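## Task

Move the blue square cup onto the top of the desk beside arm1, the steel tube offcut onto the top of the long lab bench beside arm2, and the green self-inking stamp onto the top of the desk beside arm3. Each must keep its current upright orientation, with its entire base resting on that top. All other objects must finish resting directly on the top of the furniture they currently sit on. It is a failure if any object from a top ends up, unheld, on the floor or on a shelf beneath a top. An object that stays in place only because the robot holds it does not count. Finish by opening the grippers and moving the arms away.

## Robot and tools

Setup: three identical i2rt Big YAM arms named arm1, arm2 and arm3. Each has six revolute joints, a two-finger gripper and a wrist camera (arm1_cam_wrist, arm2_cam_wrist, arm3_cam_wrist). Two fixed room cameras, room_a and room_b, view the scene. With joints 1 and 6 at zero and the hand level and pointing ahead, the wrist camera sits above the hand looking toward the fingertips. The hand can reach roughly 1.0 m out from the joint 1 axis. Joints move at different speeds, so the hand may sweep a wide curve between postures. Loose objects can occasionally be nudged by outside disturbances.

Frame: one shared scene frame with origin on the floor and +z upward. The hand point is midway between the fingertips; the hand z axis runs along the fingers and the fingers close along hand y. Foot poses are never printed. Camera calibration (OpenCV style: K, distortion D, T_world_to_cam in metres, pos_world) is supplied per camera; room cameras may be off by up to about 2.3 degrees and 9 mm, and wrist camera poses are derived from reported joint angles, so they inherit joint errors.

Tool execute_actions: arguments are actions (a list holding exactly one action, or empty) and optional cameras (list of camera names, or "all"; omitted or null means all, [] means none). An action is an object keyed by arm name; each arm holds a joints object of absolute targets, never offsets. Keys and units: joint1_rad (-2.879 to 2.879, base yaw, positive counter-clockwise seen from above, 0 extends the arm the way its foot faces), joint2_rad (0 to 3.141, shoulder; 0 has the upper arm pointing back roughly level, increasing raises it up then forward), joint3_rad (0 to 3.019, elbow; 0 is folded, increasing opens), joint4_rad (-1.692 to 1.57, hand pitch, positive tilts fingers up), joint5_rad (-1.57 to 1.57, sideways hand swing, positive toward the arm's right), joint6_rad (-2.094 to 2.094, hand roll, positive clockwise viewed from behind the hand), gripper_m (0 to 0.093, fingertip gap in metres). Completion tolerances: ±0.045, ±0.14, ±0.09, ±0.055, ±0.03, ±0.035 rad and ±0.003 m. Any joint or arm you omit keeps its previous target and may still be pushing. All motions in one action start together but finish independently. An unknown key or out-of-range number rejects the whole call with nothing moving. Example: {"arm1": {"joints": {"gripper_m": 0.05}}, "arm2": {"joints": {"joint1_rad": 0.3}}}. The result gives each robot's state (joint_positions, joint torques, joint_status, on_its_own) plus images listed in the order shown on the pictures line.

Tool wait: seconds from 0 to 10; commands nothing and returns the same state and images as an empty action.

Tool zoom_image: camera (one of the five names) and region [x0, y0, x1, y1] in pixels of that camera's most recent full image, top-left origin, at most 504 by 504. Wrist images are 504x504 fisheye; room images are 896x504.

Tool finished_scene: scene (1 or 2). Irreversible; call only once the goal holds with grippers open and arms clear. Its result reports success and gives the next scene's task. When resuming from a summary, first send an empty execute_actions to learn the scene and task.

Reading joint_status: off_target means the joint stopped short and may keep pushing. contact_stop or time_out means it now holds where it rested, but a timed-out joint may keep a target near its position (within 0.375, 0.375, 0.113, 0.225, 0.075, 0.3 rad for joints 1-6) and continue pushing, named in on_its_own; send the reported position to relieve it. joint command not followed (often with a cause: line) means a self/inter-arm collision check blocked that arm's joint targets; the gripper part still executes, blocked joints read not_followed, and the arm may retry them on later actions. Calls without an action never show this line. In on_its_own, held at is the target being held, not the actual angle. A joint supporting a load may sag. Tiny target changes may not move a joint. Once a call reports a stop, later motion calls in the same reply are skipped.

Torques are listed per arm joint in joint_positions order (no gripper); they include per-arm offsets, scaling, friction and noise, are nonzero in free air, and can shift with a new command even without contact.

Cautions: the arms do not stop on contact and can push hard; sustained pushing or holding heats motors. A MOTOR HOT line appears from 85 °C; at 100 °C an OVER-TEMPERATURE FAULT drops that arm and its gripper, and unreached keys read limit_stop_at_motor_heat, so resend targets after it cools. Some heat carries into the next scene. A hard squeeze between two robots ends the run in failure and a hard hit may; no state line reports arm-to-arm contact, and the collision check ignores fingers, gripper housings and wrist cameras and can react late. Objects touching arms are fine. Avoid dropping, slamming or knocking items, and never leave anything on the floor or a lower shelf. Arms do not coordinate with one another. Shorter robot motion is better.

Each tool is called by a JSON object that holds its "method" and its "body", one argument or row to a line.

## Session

{"method": "execute_actions", "body": {
  "actions": []
}}

Scene clock: 0.00 s.
Joint torques (N m, as the arm reports them, + toward a larger angle): no reading
arm1.joint_positions: joint1_rad=-0.571 joint2_rad=+0.388 joint3_rad=+1.343 joint4_rad=-1.368 joint5_rad=+0.254 joint6_rad=+0.385 gripper_m=+0.094
arm1.joint_status: not commanded
arm1.hand: x=+0.0997 y=-0.6569 z=+1.4809 quat_wxyz=(+0.119, -0.731, +0.405, +0.536) (m; scene frame)
arm2.joint_positions: joint1_rad=+0.178 joint2_rad=+0.396 joint3_rad=+1.513 joint4_rad=-1.184 joint5_rad=-0.159 joint6_rad=+0.246 gripper_m=+0.095
arm2.joint_status: not commanded
arm2.hand: x=+0.4404 y=+0.4553 z=+1.5134 quat_wxyz=(-0.667, -0.343, -0.642, +0.155) (m; scene frame)
arm3.joint_positions: joint1_rad=-0.303 joint2_rad=+0.560 joint3_rad=+1.536 joint4_rad=-1.491 joint5_rad=-0.176 joint6_rad=-0.029 gripper_m=+0.094
arm3.joint_status: not commanded
arm3.hand: x=-0.6516 y=+0.1068 z=+1.5048 quat_wxyz=(-0.264, -0.767, -0.390, +0.435) (m; scene frame)
pictures: arm1_cam_wrist, arm2_cam_wrist, arm3_cam_wrist, room_a, room_b
camera_calibration (this result's frames):
arm1_cam_wrist: T_world_to_cam=[[0.722336, 0.645699, -0.247597, 0.717446], [0.479784, -0.725776, -0.493007, 0.210999], [-0.498034, 0.237323, -0.83405, 1.56385], [0, 0, 0, 1]] pos_world=[0.159382, -0.681254, 1.58599]
arm2_cam_wrist: T_world_to_cam=[[-0.660431, -0.708448, -0.248863, 0.986206], [-0.332111, 0.57284, -0.749371, 1.02364], [0.673449, -0.412257, -0.613605, 0.942891], [0, 0, 0, 1]] pos_world=[0.356294, 0.501007, 1.59108]
arm3_cam_wrist: T_world_to_cam=[[-0.829359, 0.55518, -0.0627569, -0.508319], [0.523611, 0.733143, -0.433973, 0.921272], [-0.194924, -0.39278, -0.898737, 1.39115], [0, 0, 0, 1]] pos_world=[-0.6328, 0.153199, 1.61818]
Images, in order (width x height): arm1_cam_wrist 504x504, arm2_cam_wrist 504x504, arm3_cam_wrist 504x504, room_a 896x504, room_b 896x504.

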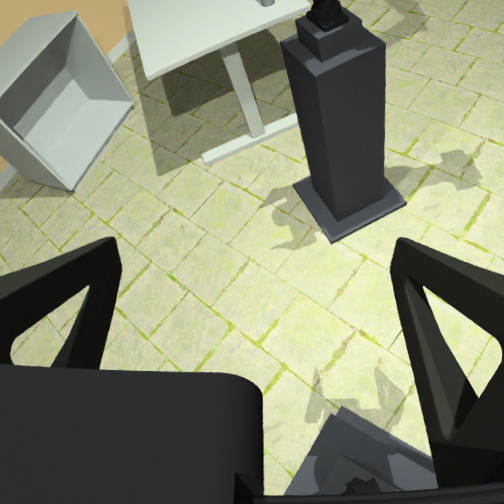

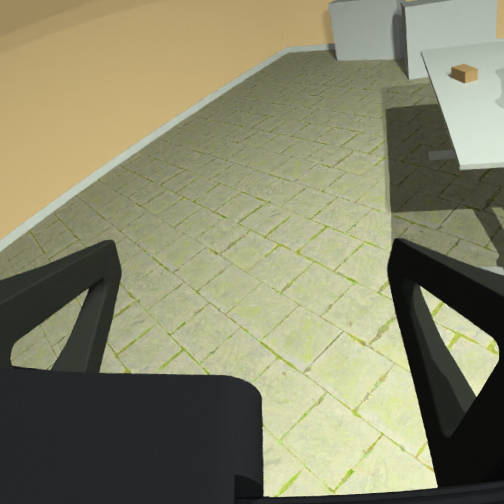

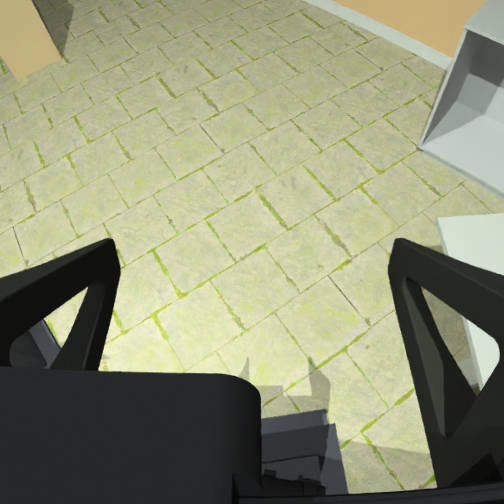

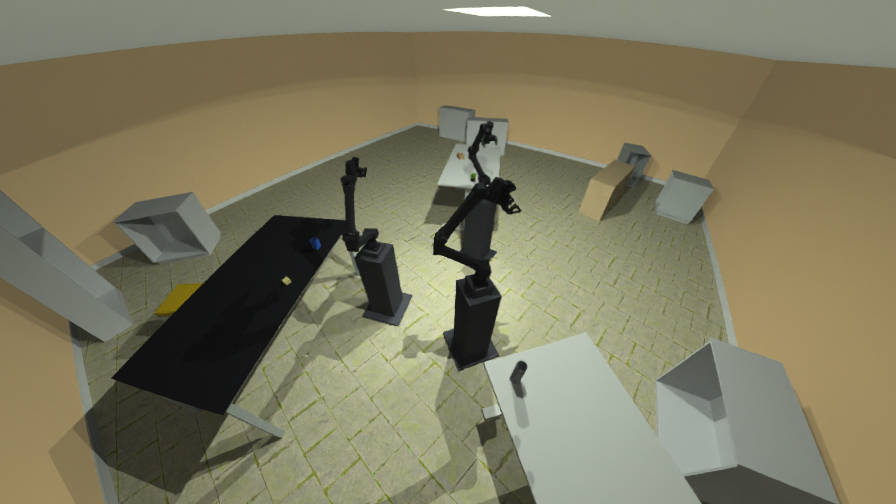

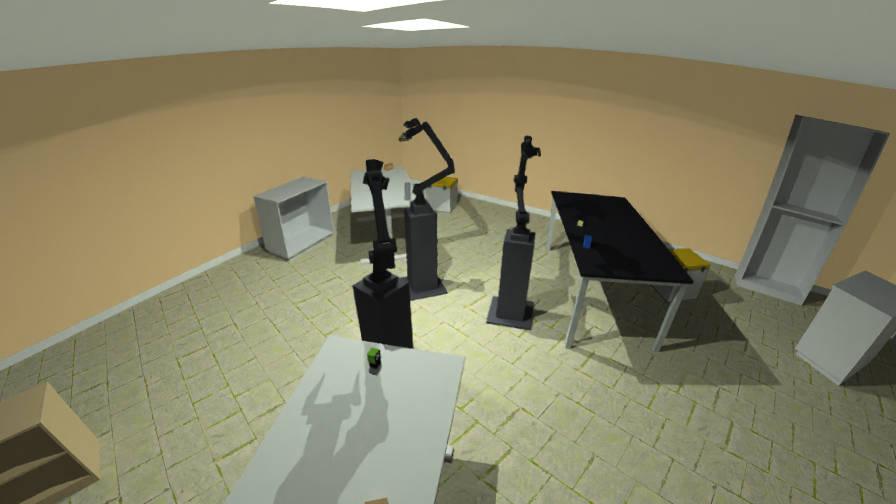

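{"method": "execute_actions", "body": {
  "actions": [
    {"arm1":{"joints":{"joint1_rad":2.305,"joint2_rad":1.55,"joint3_rad":1.2,"joint4_rad":-0.65,"joint5_rad":0,"joint6_rad":0}},"arm2":{"joints":{"joint1_rad":1.553,"joint2_rad":1.45,"joint3_rad":1.3,"joint4_rad":-0.8,"joint5_rad":0,"joint6_rad":0}},"arm3":{"joints":{"joint1_rad":-1.65,"joint2_rad":1.59,"joint3_rad":1.3,"joint4_rad":-0.69,"joint5_rad":0,"joint6_rad":0}}}
  ]
}}

{"method": "zoom_image", "body": {
  "camera": "room_b",
  "region": [340, 320, 410, 390]
}}

Scene clock: 3.90 s.
Joint torques (N m, as the arm reports them, + toward a larger angle): arm1=[ -1.1  -18.16   7.86   1.57   0.03  -0.13] | arm2=[  1.15 -11.47   8.73   1.62   0.08  -0.2 ] | arm3=[  1.2  -14.58   8.69   2.32  -0.05   0.1 ]
arm1.joint_positions: joint1_rad=+2.312 joint2_rad=+1.576 joint3_rad=+1.194 joint4_rad=-0.656 joint5_rad=-0.001 joint6_rad=+0.012 gripper_m=+0.094
arm1.joint_status: all done
arm1.hand: x=+0.6364 y=-1.1349 z=+1.0895 quat_wxyz=(-0.249, -0.340, -0.902, +0.096) (m; scene frame)
arm2.joint_positions: joint1_rad=+1.560 joint2_rad=+1.465 joint3_rad=+1.294 joint4_rad=-0.810 joint5_rad=+0.000 joint6_rad=+0.007 gripper_m=+0.095
arm2.joint_status: all done
arm2.hand: x=+0.8463 y=+0.7932 z=+1.0951 quat_wxyz=(-0.284, +0.235, -0.927, -0.073) (m; scene frame)
arm3.joint_positions: joint1_rad=-1.654 joint2_rad=+1.598 joint3_rad=+1.291 joint4_rad=-0.706 joint5_rad=+0.001 joint6_rad=-0.010 gripper_m=+0.094
arm3.joint_status: all done
arm3.hand: x=-1.0704 y=+0.5483 z=+1.0995 quat_wxyz=(+0.072, -0.928, +0.252, +0.264) (m; scene frame)
pictures: arm1_cam_wrist, arm2_cam_wrist, arm3_cam_wrist, room_a, room_b
camera_calibration (this result's frames):
arm1_cam_wrist: T_world_to_cam=[[-0.655243, -0.755259, 0.0155408, -0.458474], [-0.752581, 0.654425, 0.073144, 1.14745], [-0.065413, 0.0362313, -0.9972, 1.29237], [0, 0, 0, 1]] pos_world=[0.647678, -1.14401, 1.21195]
arm2_cam_wrist: T_world_to_cam=[[0.476294, -0.879149, 0.0155496, 0.273373], [-0.879194, -0.475913, 0.0229068, 1.1006], [-0.0127382, -0.0245815, -0.999617, 1.24811], [0, 0, 0, 1]] pos_world=[0.853334, 0.794807, 1.21817]
arm3_cam_wrist: T_world_to_cam=[[0.503954, 0.863722, 0.00385587, 0.0584959], [0.861901, -0.503172, 0.0628087, 1.13478], [0.0561894, -0.0283293, -0.998018, 1.29677], [0, 0, 0, 1]] pos_world=[-1.08041, 0.557202, 1.2227]
Images, in order (width x height): arm1_cam_wrist 504x504, arm2_cam_wrist 504x504, arm3_cam_wrist 504x504, room_a 896x504, room_b 896x504.

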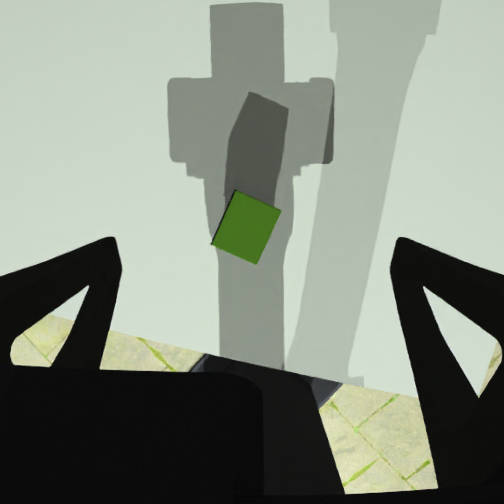

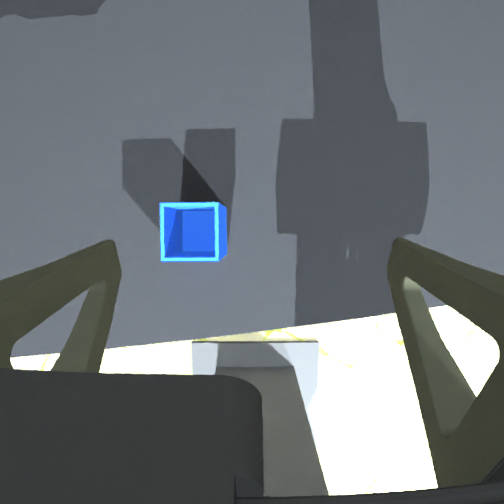

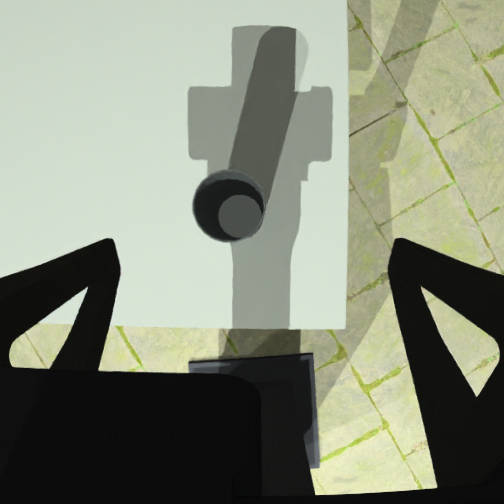

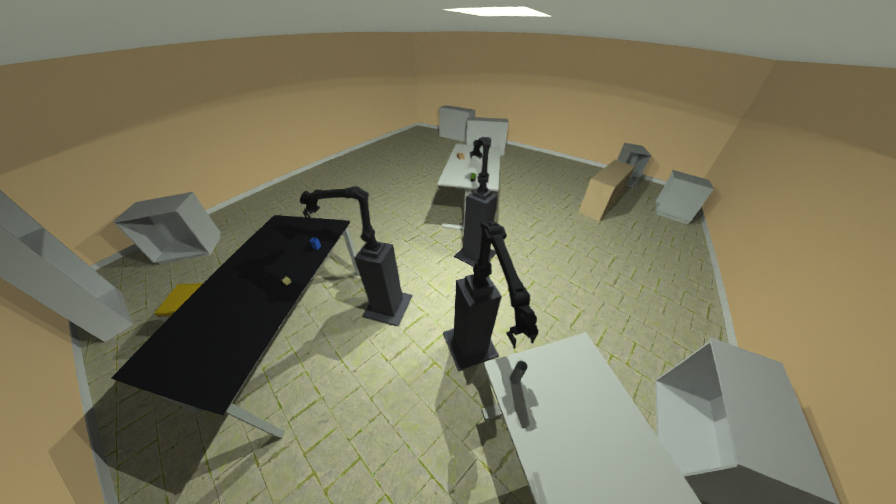

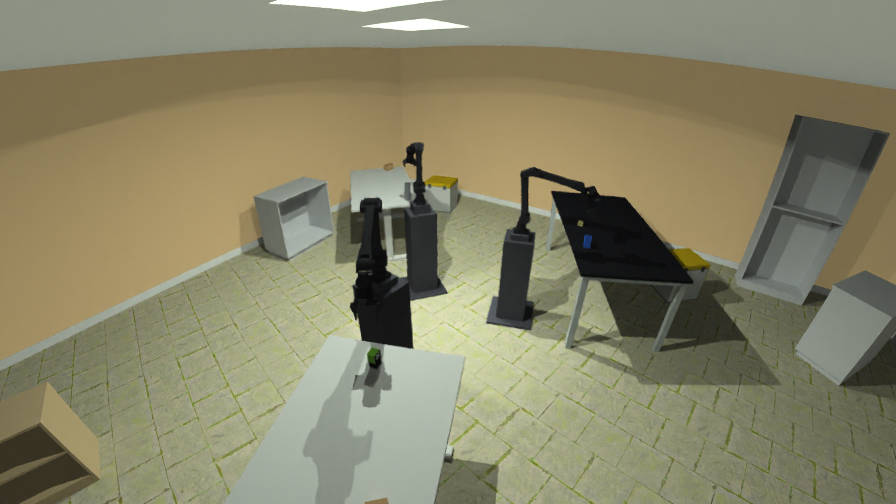

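Region (340, 320, 410, 390) of room_b's 896x504 image, scaled by 7.200, with more detail than that image has.

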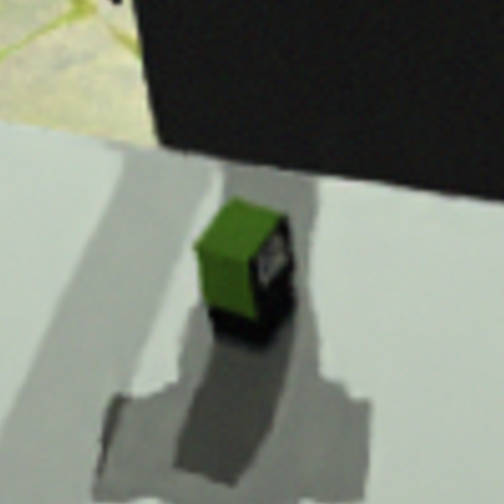

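{"method": "execute_actions", "body": {
  "actions": [
    {"arm1":{"joints":{"joint1_rad":2.335,"joint2_rad":2.03,"joint3_rad":1.52,"joint4_rad":-1.03,"joint6_rad":0.41}},"arm2":{"joints":{"joint1_rad":1.665,"joint2_rad":1.92,"joint3_rad":1.62,"joint4_rad":-1.23,"joint6_rad":0.11}},"arm3":{"joints":{"joint1_rad":1.13,"joint2_rad":1.75,"joint3_rad":0.59,"joint4_rad":0.89}}}
  ],
  "cameras": ["arm1_cam_wrist","arm2_cam_wrist"]
}}

Scene clock: 7.37 s.
Joint torques (N m, as the arm reports them, + toward a larger angle): arm1=[ -1.06 -22.72   8.79   0.35   0.13   0.08] | arm2=[  0.79 -16.3   11.16  -0.3    0.08  -0.01] | arm3=[  1.23 -12.17   4.28   3.04   0.05   0.11]
arm1.joint_positions: joint1_rad=+2.326 joint2_rad=+2.059 joint3_rad=+1.483 joint4_rad=-1.025 joint5_rad=-0.001 joint6_rad=+0.396 gripper_m=+0.094
arm1.joint_status: all done
arm1.hand: x=+0.6427 y=-1.1319 z=+0.9145 quat_wxyz=(+0.012, -0.520, -0.854, +0.004) (m; scene frame)
arm2.joint_positions: joint1_rad=+1.672 joint2_rad=+1.941 joint3_rad=+1.563 joint4_rad=-1.223 joint5_rad=+0.000 joint6_rad=+0.102 gripper_m=+0.095
arm2.joint_status: all done
arm2.hand: x=+0.8203 y=+0.8514 z=+0.9228 quat_wxyz=(+0.010, +0.254, -0.967, +0.005) (m; scene frame)
arm3.joint_positions: joint1_rad=+1.126 joint2_rad=+1.763 joint3_rad=+0.593 joint4_rad=+0.872 joint5_rad=-0.001 joint6_rad=-0.009 gripper_m=+0.094
arm3.joint_status: all done
arm3.hand: x=-0.2217 y=-0.1847 z=+0.9867 quat_wxyz=(-0.536, -0.345, -0.725, +0.262) (m; scene frame)
pictures: arm1_cam_wrist, arm2_cam_wrist
camera_calibration (this result's frames):
arm1_cam_wrist: T_world_to_cam=[[-0.882162, -0.470331, 0.0240476, 0.0111753], [-0.367583, 0.719569, 0.589155, 0.517396], [-0.294402, 0.510891, -0.807662, 1.6292], [0, 0, 0, 1]] pos_world=[0.679683, -1.19939, 1.01074]
arm2_cam_wrist: T_world_to_cam=[[0.499202, -0.866259, 0.0198229, 0.305893], [-0.700218, -0.38983, 0.598104, 0.358415], [-0.510385, -0.312455, -0.801173, 1.54721], [0, 0, 0, 1]] pos_world=[0.887938, 0.888136, 1.01915]
Images, in order (width x height): arm1_cam_wrist 504x504, arm2_cam_wrist 504x504.

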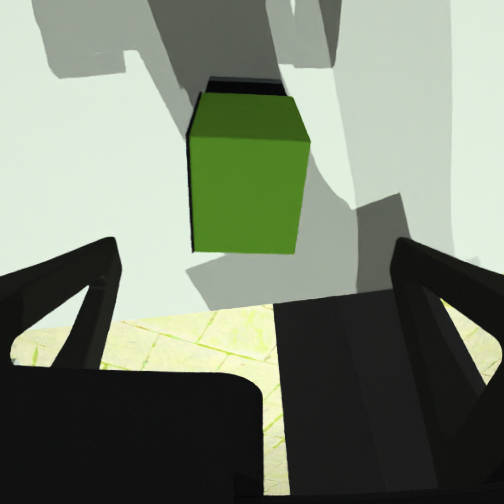

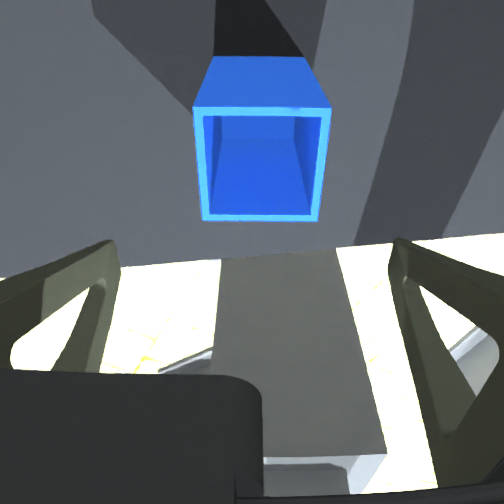

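{"method": "execute_actions", "body": {
  "actions": [
    {"arm1":{"joints":{"joint2_rad":2.15,"joint4_rad":-0.89,"joint6_rad":0.44}},"arm2":{"joints":{"joint2_rad":2.025,"joint3_rad":1.51,"joint4_rad":-1.03}}}
  ],
  "cameras": ["arm1_cam_wrist","arm2_cam_wrist"]
}}

{"method": "execute_actions", "body": {
  "actions": [
    {"arm1":{"joints":{"gripper_m":0.01}},"arm2":{"joints":{"gripper_m":0.02}}}
  ],
  "cameras": ["arm1_cam_wrist","arm2_cam_wrist"]
}}

Scene clock: 9.37 s.
Joint torques (N m, as the arm reports them, + toward a larger angle): arm1=[ -0.35 -22.26   8.1    0.86   0.06   0.06] | arm2=[  1.   -17.02   6.96   0.44   0.1    0.01] | arm3=[  1.76 -13.17   4.23   3.03   0.01   0.08]
arm1.joint_positions: joint1_rad=+2.326 joint2_rad=+2.162 joint3_rad=+1.490 joint4_rad=-0.899 joint5_rad=-0.001 joint6_rad=+0.426 gripper_m=+0.094
arm1.joint_status: all done
arm1.hand: x=+0.6546 y=-1.1427 z=+0.8587 quat_wxyz=(-0.003, -0.532, -0.847, +0.006) (m; scene frame)
arm2.joint_positions: joint1_rad=+1.672 joint2_rad=+2.046 joint3_rad=+1.506 joint4_rad=-1.039 joint5_rad=+0.000 joint6_rad=+0.102 gripper_m=+0.095
arm2.joint_status: all done
arm2.hand: x=+0.8298 y=+0.8578 z=+0.8444 quat_wxyz=(+0.000, +0.254, -0.967, +0.002) (m; scene frame)
arm3.joint_positions: joint1_rad=+1.126 joint2_rad=+1.763 joint3_rad=+0.593 joint4_rad=+0.872 joint5_rad=-0.001 joint6_rad=-0.009 gripper_m=+0.094
arm3.joint_status: not commanded
arm3.hand: x=-0.2217 y=-0.1847 z=+0.9867 quat_wxyz=(-0.536, -0.345, -0.725, +0.262) (m; scene frame)
pictures: arm1_cam_wrist, arm2_cam_wrist
camera_calibration (this result's frames):
arm1_cam_wrist: T_world_to_cam=[[-0.89603, -0.443811, 0.0127117, 0.0670819], [-0.359164, 0.741369, 0.566897, 0.600948], [-0.26102, 0.503391, -0.82369, 1.5765], [0, 0, 0, 1]] pos_world=[0.687442, -1.20935, 0.957015]
arm2_cam_wrist: T_world_to_cam=[[0.498941, -0.866451, 0.0179236, 0.310237], [-0.710116, -0.396886, 0.581564, 0.442669], [-0.496783, -0.302893, -0.813303, 1.48197], [0, 0, 0, 1]] pos_world=[0.895776, 0.893374, 0.942294]
Images, in order (width x height): arm1_cam_wrist 504x504, arm2_cam_wrist 504x504.

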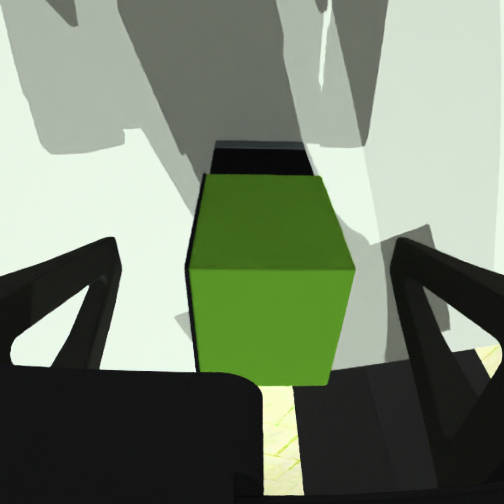

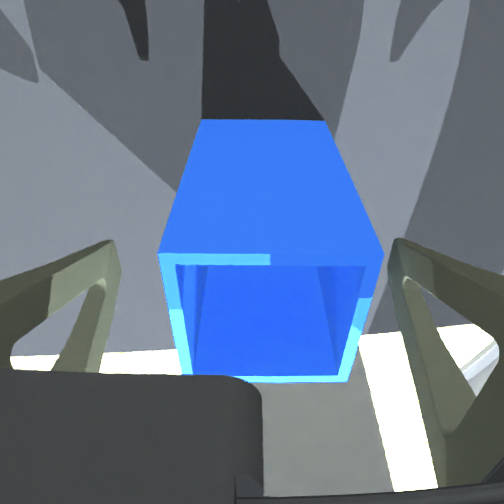

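Scene clock: 10.07 s.
Joint torques (N m, as the arm reports them, + toward a larger angle): arm1=[ -0.61 -22.03   7.82   0.94   0.09   0.11] | arm2=[  0.44 -16.67   7.09   0.38   0.13  -0.01] | arm3=[  1.32 -12.66   4.17   3.09   0.04   0.07]
arm1.joint_positions: joint1_rad=+2.326 joint2_rad=+2.162 joint3_rad=+1.490 joint4_rad=-0.899 joint5_rad=+0.000 joint6_rad=+0.426 gripper_m=+0.043
arm1.joint_status: gripper_m off_target (ended at +0.043, target +0.010)
arm1.hand: x=+0.6546 y=-1.1428 z=+0.8587 quat_wxyz=(-0.003, -0.533, -0.846, +0.006) (m; scene frame)
arm2.joint_positions: joint1_rad=+1.672 joint2_rad=+2.046 joint3_rad=+1.506 joint4_rad=-1.039 joint5_rad=+0.000 joint6_rad=+0.103 gripper_m=+0.053
arm2.joint_status: gripper_m off_target (ended at +0.053, target +0.020)
arm2.hand: x=+0.8299 y=+0.8576 z=+0.8444 quat_wxyz=(+0.000, +0.253, -0.967, +0.002) (m; scene frame)
arm3.joint_positions: joint1_rad=+1.126 joint2_rad=+1.763 joint3_rad=+0.593 joint4_rad=+0.872 joint5_rad=-0.001 joint6_rad=-0.009 gripper_m=+0.094
arm3.joint_status: not commanded
arm3.hand: x=-0.2217 y=-0.1847 z=+0.9867 quat_wxyz=(-0.536, -0.345, -0.725, +0.262) (m; scene frame)
pictures: arm1_cam_wrist, arm2_cam_wrist
camera_calibration (this result's frames):
arm1_cam_wrist: T_world_to_cam=[[-0.896369, -0.443122, 0.0128986, 0.0679086], [-0.358632, 0.741948, 0.566478, 0.601713], [-0.260589, 0.503147, -0.823976, 1.57624], [0, 0, 0, 1]] pos_world=[0.687416, -1.20943, 0.957055]
arm2_cam_wrist: T_world_to_cam=[[0.497949, -0.867021, 0.0179223, 0.311329], [-0.710572, -0.396075, 0.581561, 0.442372], [-0.497127, -0.302322, -0.813306, 1.48178], [0, 0, 0, 1]] pos_world=[0.895944, 0.893117, 0.942295]
Images, in order (width x height): arm1_cam_wrist 504x504, arm2_cam_wrist 504x504.

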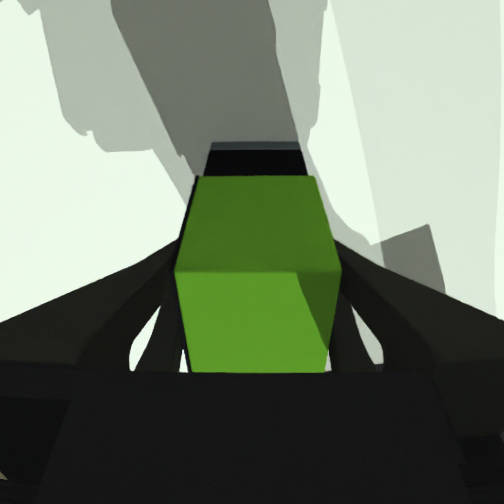

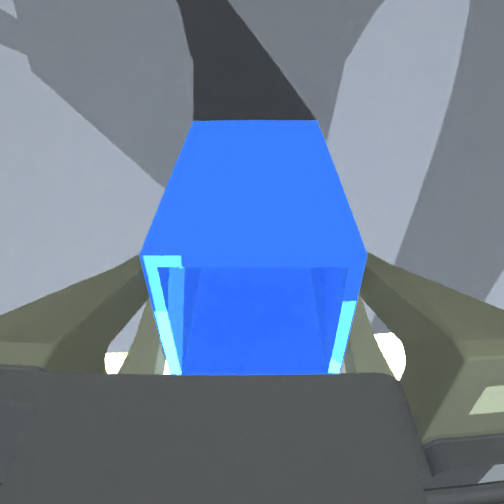

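{"method": "execute_actions", "body": {
  "actions": [
    {"arm1":{"joints":{"joint2_rad":1.87,"joint3_rad":1.675,"joint4_rad":-1.33,"joint6_rad":-0.01}},"arm2":{"joints":{"joint2_rad":1.85,"joint3_rad":1.82,"joint4_rad":-1.49,"joint6_rad":-0.01}}}
  ],
  "cameras": []
}}

{"method": "execute_actions", "body": {
  "actions": [
    {"arm1":{"joints":{"joint1_rad":-1.025}},"arm2":{"joints":{"joint1_rad":-0.63}},"arm3":{"joints":{"joint4_rad":0.97}}}
  ],
  "cameras": ["arm1_cam_wrist","arm3_cam_wrist","room_a"]
}}

Scene clock: 13.07 s.
Joint torques (N m, as the arm reports them, + toward a larger angle): arm1=[ -0.22 -19.88   8.48   0.55   0.04  -0.07] | arm2=[  0.41 -16.07   9.61  -0.29   0.12  -0.16] | arm3=[  1.13 -12.63   4.38   3.14   0.05   0.12]
arm1.joint_positions: joint1_rad=+2.326 joint2_rad=+1.879 joint3_rad=+1.660 joint4_rad=-1.322 joint5_rad=+0.000 joint6_rad=+0.005 gripper_m=+0.043
arm1.joint_status: all done
arm1.hand: x=+0.6497 y=-1.1354 z=+1.0769 quat_wxyz=(-0.016, -0.344, -0.939, +0.011) (m; scene frame)
arm2.joint_positions: joint1_rad=+1.672 joint2_rad=+1.862 joint3_rad=+1.793 joint4_rad=-1.482 joint5_rad=+0.000 joint6_rad=-0.002 gripper_m=+0.053
arm2.joint_status: all done
arm2.hand: x=+0.8289 y=+0.8577 z=+1.0523 quat_wxyz=(-0.013, +0.303, -0.953, -0.002) (m; scene frame)
arm3.joint_positions: joint1_rad=+1.126 joint2_rad=+1.763 joint3_rad=+0.593 joint4_rad=+0.872 joint5_rad=-0.001 joint6_rad=-0.009 gripper_m=+0.094
arm3.joint_status: not commanded
arm3.hand: x=-0.2217 y=-0.1847 z=+0.9867 quat_wxyz=(-0.536, -0.345, -0.725, +0.262) (m; scene frame)
pictures: none
No camera images: the call's "cameras" was empty. Leave "cameras" out to get every camera's image.

Scene clock: 15.93 s.
Joint torques (N m, as the arm reports them, + toward a larger angle): arm1=[ -0.37 -20.76   8.18   0.44  -0.08  -0.04] | arm2=[  2.06 -16.23   9.49  -0.25   0.06  -0.13] | arm3=[  1.54 -12.58   4.12   2.97   0.03   0.1 ]
arm1.joint_positions: joint1_rad=-1.035 joint2_rad=+1.879 joint3_rad=+1.660 joint4_rad=-1.322 joint5_rad=+0.002 joint6_rad=+0.002 gripper_m=+0.043
arm1.joint_status: all done
arm1.hand: x=-0.1492 y=-0.3005 z=+1.0661 quat_wxyz=(+0.001, -0.896, +0.443, +0.010) (m; scene frame)
arm2.joint_positions: joint1_rad=-0.636 joint2_rad=+1.868 joint3_rad=+1.793 joint4_rad=-1.482 joint5_rad=+0.002 joint6_rad=-0.004 gripper_m=+0.053
arm2.joint_status: all done
arm2.hand: x=+0.2819 y=-0.0547 z=+1.0439 quat_wxyz=(-0.006, -0.748, -0.664, +0.003) (m; scene frame)
arm3.joint_positions: joint1_rad=+1.126 joint2_rad=+1.763 joint3_rad=+0.593 joint4_rad=+0.951 joint5_rad=-0.001 joint6_rad=-0.009 gripper_m=+0.094
arm3.joint_status: all done
arm3.hand: x=-0.2186 y=-0.1885 z=+1.0058 quat_wxyz=(-0.564, -0.335, -0.703, +0.276) (m; scene frame)
pictures: arm1_cam_wrist, arm3_cam_wrist, room_a
camera_calibration (this result's frames):
arm1_cam_wrist: T_world_to_cam=[[0.787283, 0.616591, -0.000723985, 0.302109], [0.510786, -0.651529, 0.560899, -0.712047], [0.345374, -0.441956, -0.827884, 0.924509], [0, 0, 0, 1]] pos_world=[-0.193442, -0.241605, 1.16499]
arm3_cam_wrist: T_world_to_cam=[[-0.781564, -0.623659, 0.0143493, -0.305923], [-0.468024, 0.571005, -0.674468, 0.689095], [0.412445, -0.533856, -0.738165, 0.855672], [0, 0, 0, 1]] pos_world=[-0.269503, -0.127463, 1.10079]
Images, in order (width x height): arm1_cam_wrist 504x504, arm3_cam_wrist 504x504, room_a 896x504.

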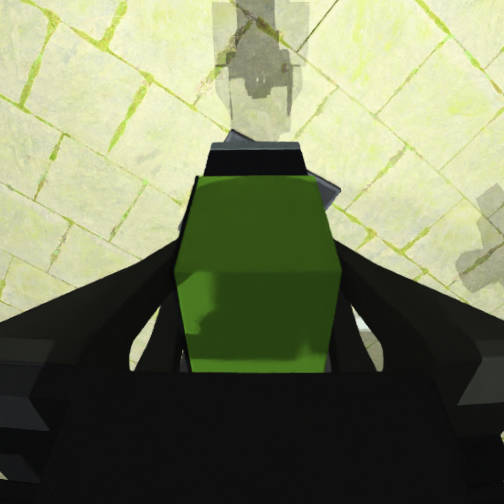

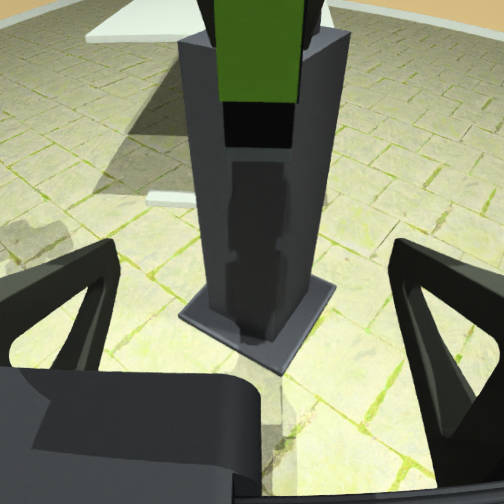

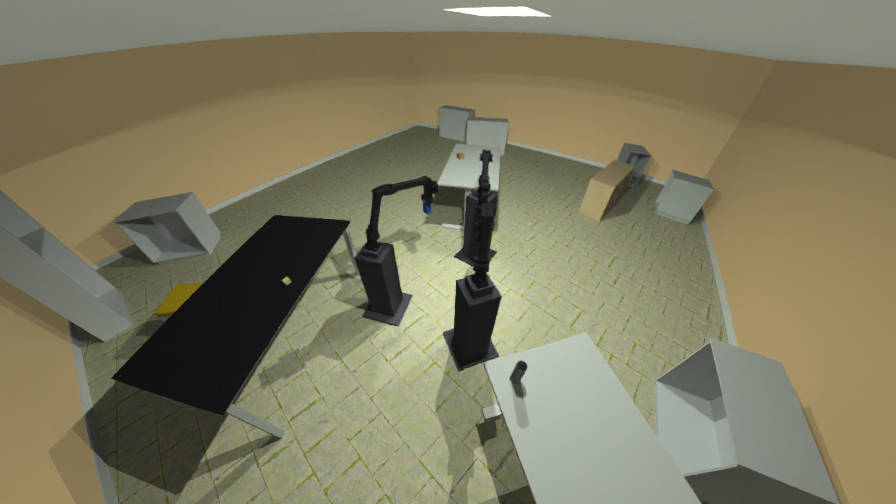

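{"method": "execute_actions", "body": {
  "actions": [
    {"arm3":{"joints":{"joint2_rad":2.0,"joint3_rad":1.0,"joint4_rad":0.79}}}
  ],
  "cameras": ["arm1_cam_wrist","arm3_cam_wrist"]
}}

Scene clock: 18.13 s.
Joint torques (N m, as the arm reports them, + toward a larger angle): arm1=[  0.02 -20.82   8.44   0.49  -0.01  -0.1 ] | arm2=[  2.54 -16.76   9.5   -0.38   0.06  -0.16] | arm3=[  1.03 -16.35   6.99   1.92   0.02   0.12]
arm1.joint_positions: joint1_rad=-1.035 joint2_rad=+1.879 joint3_rad=+1.660 joint4_rad=-1.322 joint5_rad=+0.002 joint6_rad=+0.002 gripper_m=+0.043
arm1.joint_status: not commanded
arm1.hand: x=-0.1492 y=-0.3005 z=+1.0661 quat_wxyz=(+0.001, -0.896, +0.443, +0.010) (m; scene frame)
arm2.joint_positions: joint1_rad=-0.636 joint2_rad=+1.868 joint3_rad=+1.793 joint4_rad=-1.482 joint5_rad=+0.002 joint6_rad=-0.004 gripper_m=+0.053
arm2.joint_status: not commanded
arm2.hand: x=+0.2819 y=-0.0547 z=+1.0439 quat_wxyz=(-0.006, -0.748, -0.664, +0.003) (m; scene frame)
arm3.joint_positions: joint1_rad=+1.126 joint2_rad=+2.007 joint3_rad=+0.977 joint4_rad=+0.796 joint5_rad=-0.001 joint6_rad=-0.009 gripper_m=+0.094
arm3.joint_status: all done
arm3.hand: x=-0.1382 y=-0.2899 z=+0.9827 quat_wxyz=(-0.558, -0.337, -0.707, +0.274) (m; scene frame)
pictures: arm1_cam_wrist, arm3_cam_wrist
camera_calibration (this result's frames):
arm1_cam_wrist: T_world_to_cam=[[0.787283, 0.616591, -0.000723985, 0.302109], [0.510786, -0.651529, 0.560899, -0.712047], [0.345374, -0.441956, -0.827884, 0.924509], [0, 0, 0, 1]] pos_world=[-0.193442, -0.241605, 1.16499]
arm3_cam_wrist: T_world_to_cam=[[-0.781451, -0.623803, 0.0143017, -0.306014], [-0.474499, 0.579218, -0.66284, 0.759077], [0.405198, -0.524763, -0.748624, 0.763282], [0, 0, 0, 1]] pos_world=[-0.188234, -0.230021, 1.07893]
Images, in order (width x height): arm1_cam_wrist 504x504, arm3_cam_wrist 504x504.

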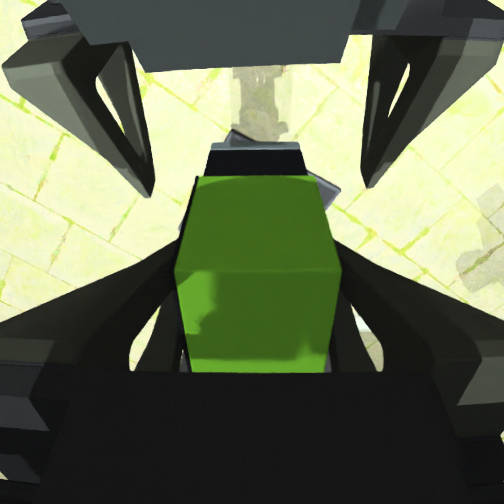

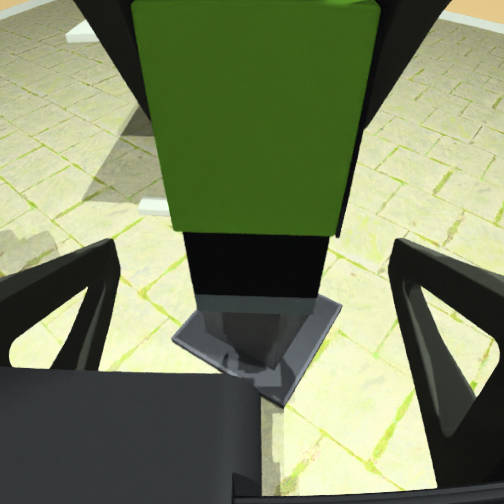

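{"method": "execute_actions", "body": {
  "actions": [
    {"arm3":{"joints":{"joint2_rad":2.04,"joint3_rad":1.07,"joint4_rad":0.755}}}
  ],
  "cameras": []
}}

{"method": "execute_actions", "body": {
  "actions": [
    {"arm3":{"joints":{"gripper_m":0.01}}}
  ],
  "cameras": ["arm1_cam_wrist","arm3_cam_wrist"]
}}

Scene clock: 19.60 s.
Joint torques (N m, as the arm reports them, + toward a larger angle): arm1=[  0.35 -20.5    8.31   0.11  -0.08  -0.14] | arm2=[  2.36 -16.44   9.49  -0.3    0.    -0.13] | arm3=[  1.76 -15.97   7.73   1.8    0.04   0.14]
arm1.joint_positions: joint1_rad=-1.035 joint2_rad=+1.879 joint3_rad=+1.660 joint4_rad=-1.322 joint5_rad=+0.002 joint6_rad=+0.002 gripper_m=+0.043
arm1.joint_status: not commanded
arm1.hand: x=-0.1492 y=-0.3005 z=+1.0661 quat_wxyz=(+0.001, -0.896, +0.443, +0.010) (m; scene frame)
arm2.joint_positions: joint1_rad=-0.636 joint2_rad=+1.868 joint3_rad=+1.793 joint4_rad=-1.482 joint5_rad=+0.002 joint6_rad=-0.004 gripper_m=+0.053
arm2.joint_status: not commanded
arm2.hand: x=+0.2819 y=-0.0547 z=+1.0439 quat_wxyz=(-0.006, -0.748, -0.664, +0.003) (m; scene frame)
arm3.joint_positions: joint1_rad=+1.126 joint2_rad=+2.027 joint3_rad=+1.037 joint4_rad=+0.765 joint5_rad=-0.001 joint6_rad=-0.009 gripper_m=+0.094
arm3.joint_status: all done
arm3.hand: x=-0.1260 y=-0.3053 z=+0.9885 quat_wxyz=(-0.562, -0.335, -0.705, +0.275) (m; scene frame)
pictures: none
No camera images: the call's "cameras" was empty. Leave "cameras" out to get every camera's image.

Scene clock: 20.30 s.
Joint torques (N m, as the arm reports them, + toward a larger angle): arm1=[ -0.03 -20.68   8.35   0.48  -0.03  -0.1 ] | arm2=[  2.62 -16.24   9.63  -0.4    0.04  -0.12] | arm3=[  1.01 -16.04   7.83   1.63  -0.01   0.11]
arm1.joint_positions: joint1_rad=-1.034 joint2_rad=+1.879 joint3_rad=+1.660 joint4_rad=-1.323 joint5_rad=+0.003 joint6_rad=+0.000 gripper_m=+0.043
arm1.joint_status: not commanded
arm1.hand: x=-0.1492 y=-0.3006 z=+1.0661 quat_wxyz=(+0.001, -0.897, +0.442, +0.009) (m; scene frame)
arm2.joint_positions: joint1_rad=-0.636 joint2_rad=+1.868 joint3_rad=+1.793 joint4_rad=-1.482 joint5_rad=+0.002 joint6_rad=-0.004 gripper_m=+0.053
arm2.joint_status: not commanded
arm2.hand: x=+0.2819 y=-0.0547 z=+1.0439 quat_wxyz=(-0.006, -0.748, -0.664, +0.003) (m; scene frame)
arm3.joint_positions: joint1_rad=+1.126 joint2_rad=+2.027 joint3_rad=+1.037 joint4_rad=+0.765 joint5_rad=+0.000 joint6_rad=-0.011 gripper_m=+0.042
arm3.joint_status: gripper_m off_target (ended at +0.042, target +0.010)
arm3.hand: x=-0.1263 y=-0.3055 z=+0.9884 quat_wxyz=(-0.561, -0.335, -0.705, +0.276) (m; scene frame)
pictures: arm1_cam_wrist, arm3_cam_wrist
camera_calibration (this result's frames):
arm1_cam_wrist: T_world_to_cam=[[0.785645, 0.618677, 0.000454, 0.301261], [0.511863, -0.650415, 0.56121, -0.71196], [0.347504, -0.44068, -0.827673, 0.924933], [0, 0, 0, 1]] pos_world=[-0.193676, -0.241854, 1.16496]
arm3_cam_wrist: T_world_to_cam=[[-0.782157, -0.622863, 0.016523, -0.308402], [-0.471414, 0.574219, -0.669359, 0.782854], [0.407431, -0.531333, -0.742755, 0.747037], [0, 0, 0, 1]] pos_world=[-0.176537, -0.244697, 1.08397]
Images, in order (width x height): arm1_cam_wrist 504x504, arm3_cam_wrist 504x504.

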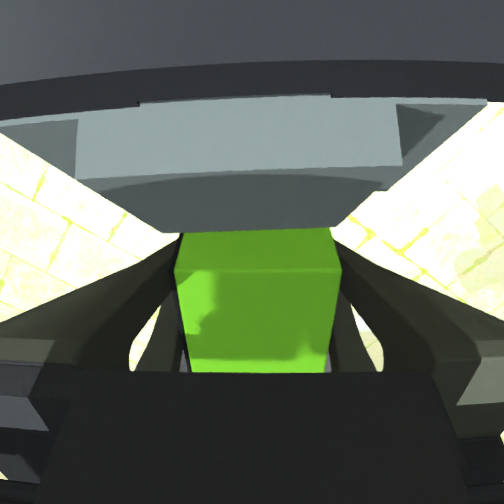

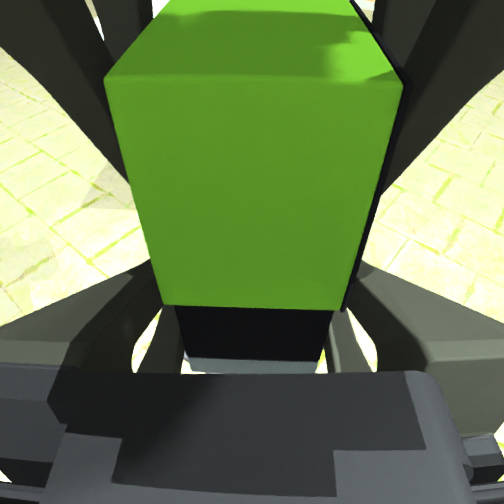

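{"method": "execute_actions", "body": {
  "actions": [
    {"arm1":{"joints":{"gripper_m":0.093}}}
  ],
  "cameras": []
}}

{"method": "execute_actions", "body": {
  "actions": [
    {"arm1":{"joints":{"joint2_rad":1.55,"joint4_rad":-1.6}}}
  ],
  "cameras": []
}}

{"method": "execute_actions", "body": {
  "actions": [
    {"arm1":{"joints":{"joint1_rad":-1.3,"joint3_rad":0.6,"joint4_rad":-0.7}},"arm3":{"joints":{"joint1_rad":-1.28}}}
  ],
  "cameras": []
}}

{"method": "execute_actions", "body": {
  "actions": [
    {"arm1":{"joints":{"joint1_rad":-1.8,"joint2_rad":1.8,"joint4_rad":1.02}},"arm3":{"joints":{"joint2_rad":2.38,"joint3_rad":1.14,"joint4_rad":1.05}}}
  ]
}}

Scene clock: 21.97 s.
Joint torques (N m, as the arm reports them, + toward a larger angle): arm1=[ -0.32 -21.39   8.07   0.69  -0.08  -0.1 ] | arm2=[  2.46 -15.89   9.54  -0.44   0.06  -0.13] | arm3=[  1.4  -15.67   7.73   1.89  -0.04   0.09]
arm1.joint_positions: joint1_rad=-1.034 joint2_rad=+1.879 joint3_rad=+1.660 joint4_rad=-1.323 joint5_rad=+0.003 joint6_rad=-0.001 gripper_m=+0.093
arm1.joint_status: all done
arm1.hand: x=-0.1493 y=-0.3006 z=+1.0661 quat_wxyz=(+0.001, -0.897, +0.442, +0.010) (m; scene frame)
arm2.joint_positions: joint1_rad=-0.636 joint2_rad=+1.868 joint3_rad=+1.793 joint4_rad=-1.482 joint5_rad=+0.002 joint6_rad=-0.004 gripper_m=+0.053
arm2.joint_status: not commanded
arm2.hand: x=+0.2819 y=-0.0547 z=+1.0439 quat_wxyz=(-0.006, -0.748, -0.664, +0.003) (m; scene frame)
arm3.joint_positions: joint1_rad=+1.126 joint2_rad=+2.028 joint3_rad=+1.037 joint4_rad=+0.763 joint5_rad=+0.000 joint6_rad=-0.011 gripper_m=+0.042
arm3.joint_status: not commanded
arm3.hand: x=-0.1263 y=-0.3053 z=+0.9876 quat_wxyz=(-0.560, -0.336, -0.706, +0.276) (m; scene frame)
pictures: none
No camera images: the call's "cameras" was empty. Leave "cameras" out to get every camera's image.

Scene clock: 23.43 s.
Joint torques (N m, as the arm reports them, + toward a larger angle): arm1=[  0.25 -16.06   8.97   0.83  -0.06  -0.11] | arm2=[  2.3  -16.2    9.6   -0.28   0.03  -0.13] | arm3=[  1.62 -15.87   8.01   1.87   0.     0.14]
arm1.joint_positions: joint1_rad=-1.034 joint2_rad=+1.555 joint3_rad=+1.657 joint4_rad=-1.596 joint5_rad=+0.003 joint6_rad=-0.001 gripper_m=+0.093
arm1.joint_status: all done
arm1.hand: x=-0.0890 y=-0.3766 z=+1.2294 quat_wxyz=(+0.012, -0.897, +0.442, +0.031) (m; scene frame)
arm2.joint_positions: joint1_rad=-0.636 joint2_rad=+1.868 joint3_rad=+1.793 joint4_rad=-1.482 joint5_rad=+0.002 joint6_rad=-0.004 gripper_m=+0.053
arm2.joint_status: not commanded
arm2.hand: x=+0.2819 y=-0.0547 z=+1.0439 quat_wxyz=(-0.006, -0.748, -0.664, +0.003) (m; scene frame)
arm3.joint_positions: joint1_rad=+1.126 joint2_rad=+2.028 joint3_rad=+1.037 joint4_rad=+0.763 joint5_rad=+0.000 joint6_rad=-0.011 gripper_m=+0.042
arm3.joint_status: not commanded
arm3.hand: x=-0.1263 y=-0.3053 z=+0.9876 quat_wxyz=(-0.560, -0.336, -0.706, +0.276) (m; scene frame)
pictures: none
No camera images: the call's "cameras" was empty. Leave "cameras" out to get every camera's image.

Scene clock: 25.67 s.
Joint torques (N m, as the arm reports them, + toward a larger angle): arm1=[ -0.08 -10.     4.25   0.73  -0.1   -0.1 ] | arm2=[  2.33 -16.62   9.63  -0.13   0.03  -0.15] | arm3=[  1.8  -16.08   6.51   1.88  -0.08   0.13]
arm1.joint_positions: joint1_rad=-1.307 joint2_rad=+1.554 joint3_rad=+0.593 joint4_rad=-0.709 joint5_rad=+0.002 joint6_rad=-0.001 gripper_m=+0.093
arm1.joint_status: all done
arm1.hand: x=+0.1009 y=-0.5065 z=+0.8796 quat_wxyz=(-0.033, -0.828, +0.558, -0.045) (m; scene frame)
arm2.joint_positions: joint1_rad=-0.636 joint2_rad=+1.868 joint3_rad=+1.793 joint4_rad=-1.482 joint5_rad=+0.002 joint6_rad=-0.004 gripper_m=+0.053
arm2.joint_status: not commanded
arm2.hand: x=+0.2819 y=-0.0547 z=+1.0439 quat_wxyz=(-0.006, -0.748, -0.664, +0.003) (m; scene frame)
arm3.joint_positions: joint1_rad=-1.287 joint2_rad=+2.030 joint3_rad=+1.056 joint4_rad=+0.763 joint5_rad=+0.002 joint6_rad=-0.009 gripper_m=+0.042
arm3.joint_status: all done
arm3.hand: x=-1.2555 y=+0.3636 z=+0.9890 quat_wxyz=(+0.055, -0.776, +0.065, +0.625) (m; scene frame)
pictures: none
No camera images: the call's "cameras" was empty. Leave "cameras" out to get every camera's image.

Scene clock: 27.57 s.
Joint torques (N m, as the arm reports them, + toward a larger angle): arm1=[ -1.38 -14.36   4.21   3.09  -0.05  -0.13] | arm2=[  1.58 -16.36   9.62  -0.36   0.03  -0.15] | arm3=[  1.74 -19.63   4.7    3.08  -0.07   0.08]
arm1.joint_positions: joint1_rad=-1.801 joint2_rad=+1.813 joint3_rad=+0.593 joint4_rad=+1.000 joint5_rad=+0.000 joint6_rad=-0.001 gripper_m=+0.093
arm1.joint_status: all done
arm1.hand: x=+0.2657 y=-0.2165 z=+0.9924 quat_wxyz=(+0.463, -0.523, +0.585, +0.413) (m; scene frame)
arm2.joint_positions: joint1_rad=-0.636 joint2_rad=+1.868 joint3_rad=+1.793 joint4_rad=-1.482 joint5_rad=+0.002 joint6_rad=-0.004 gripper_m=+0.053
arm2.joint_status: not commanded
arm2.hand: x=+0.2819 y=-0.0547 z=+1.0439 quat_wxyz=(-0.006, -0.748, -0.664, +0.003) (m; scene frame)
arm3.joint_positions: joint1_rad=-1.287 joint2_rad=+2.399 joint3_rad=+1.124 joint4_rad=+1.029 joint5_rad=+0.002 joint6_rad=-0.009 gripper_m=+0.042
arm3.joint_status: all done
arm3.hand: x=-1.2462 y=+0.3611 z=+0.8280 quat_wxyz=(+0.054, -0.787, +0.066, +0.612) (m; scene frame)
pictures: arm1_cam_wrist, arm2_cam_wrist, arm3_cam_wrist, room_a, room_b
camera_calibration (this result's frames):
arm1_cam_wrist: T_world_to_cam=[[0.993307, -0.114601, 0.014415, -0.304443], [-0.0764041, -0.745518, -0.662092, 0.521488], [0.0866227, 0.656559, -0.749284, 0.985845], [0, 0, 0, 1]] pos_world=[0.256853, -0.293376, 1.08834]
arm2_cam_wrist: T_world_to_cam=[[-0.993995, 0.108992, 0.00969804, 0.272203], [0.0950231, 0.815847, 0.570407, -0.573472], [0.0542576, 0.567904, -0.821305, 0.996319], [0, 0, 0, 1]] pos_world=[0.271003, -0.127615, 1.14275]
arm3_cam_wrist: T_world_to_cam=[[0.169791, 0.985456, 0.00684932, -0.152959], [0.751274, -0.124938, -0.648057, 1.52335], [-0.637776, 0.11518, -0.761561, -0.0820401], [0, 0, 0, 1]] pos_world=[-1.1708, 0.350508, 0.925783]
Images, in order (width x height): arm1_cam_wrist 504x504, arm2_cam_wrist 504x504, arm3_cam_wrist 504x504, room_a 896x504, room_b 896x504.

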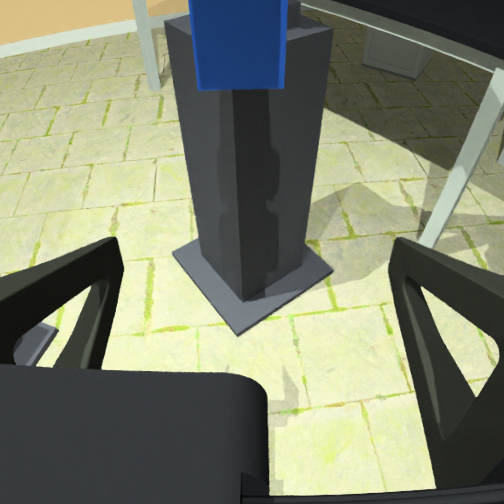

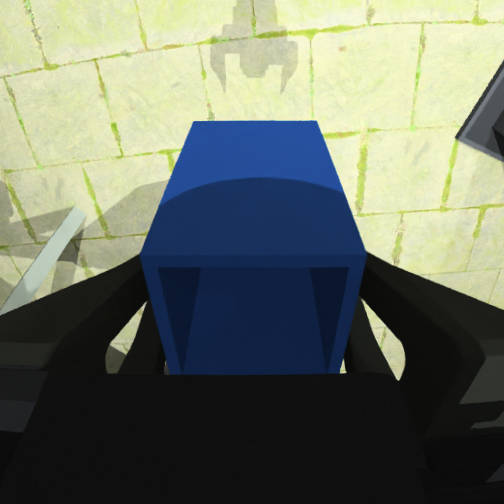

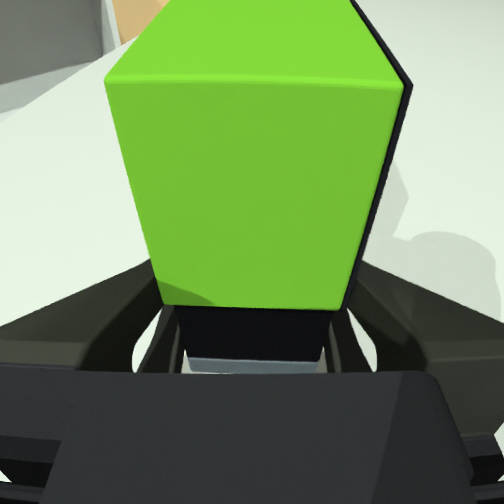

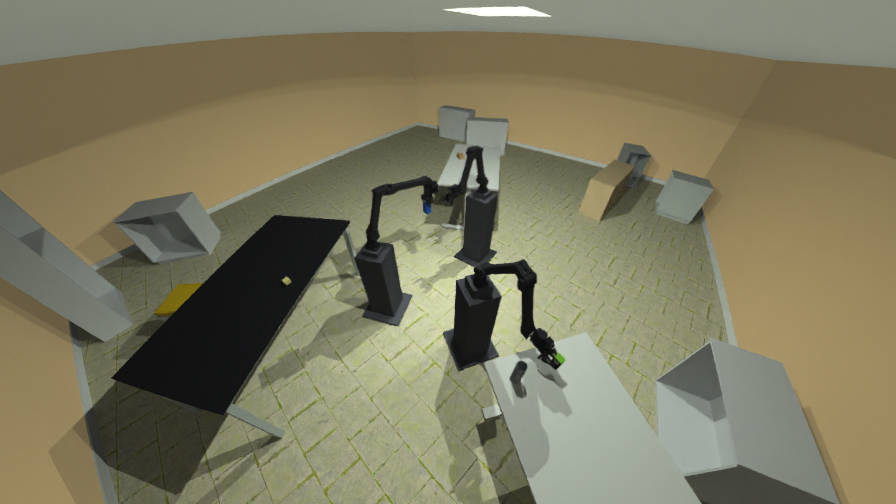

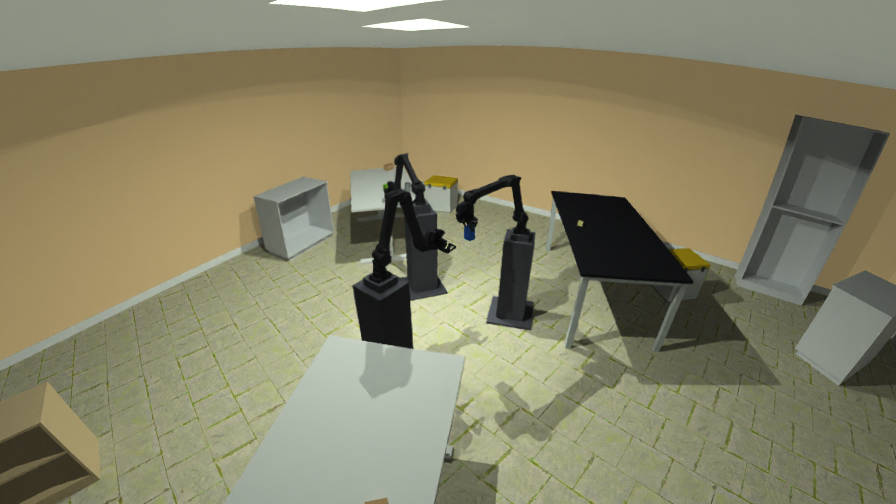

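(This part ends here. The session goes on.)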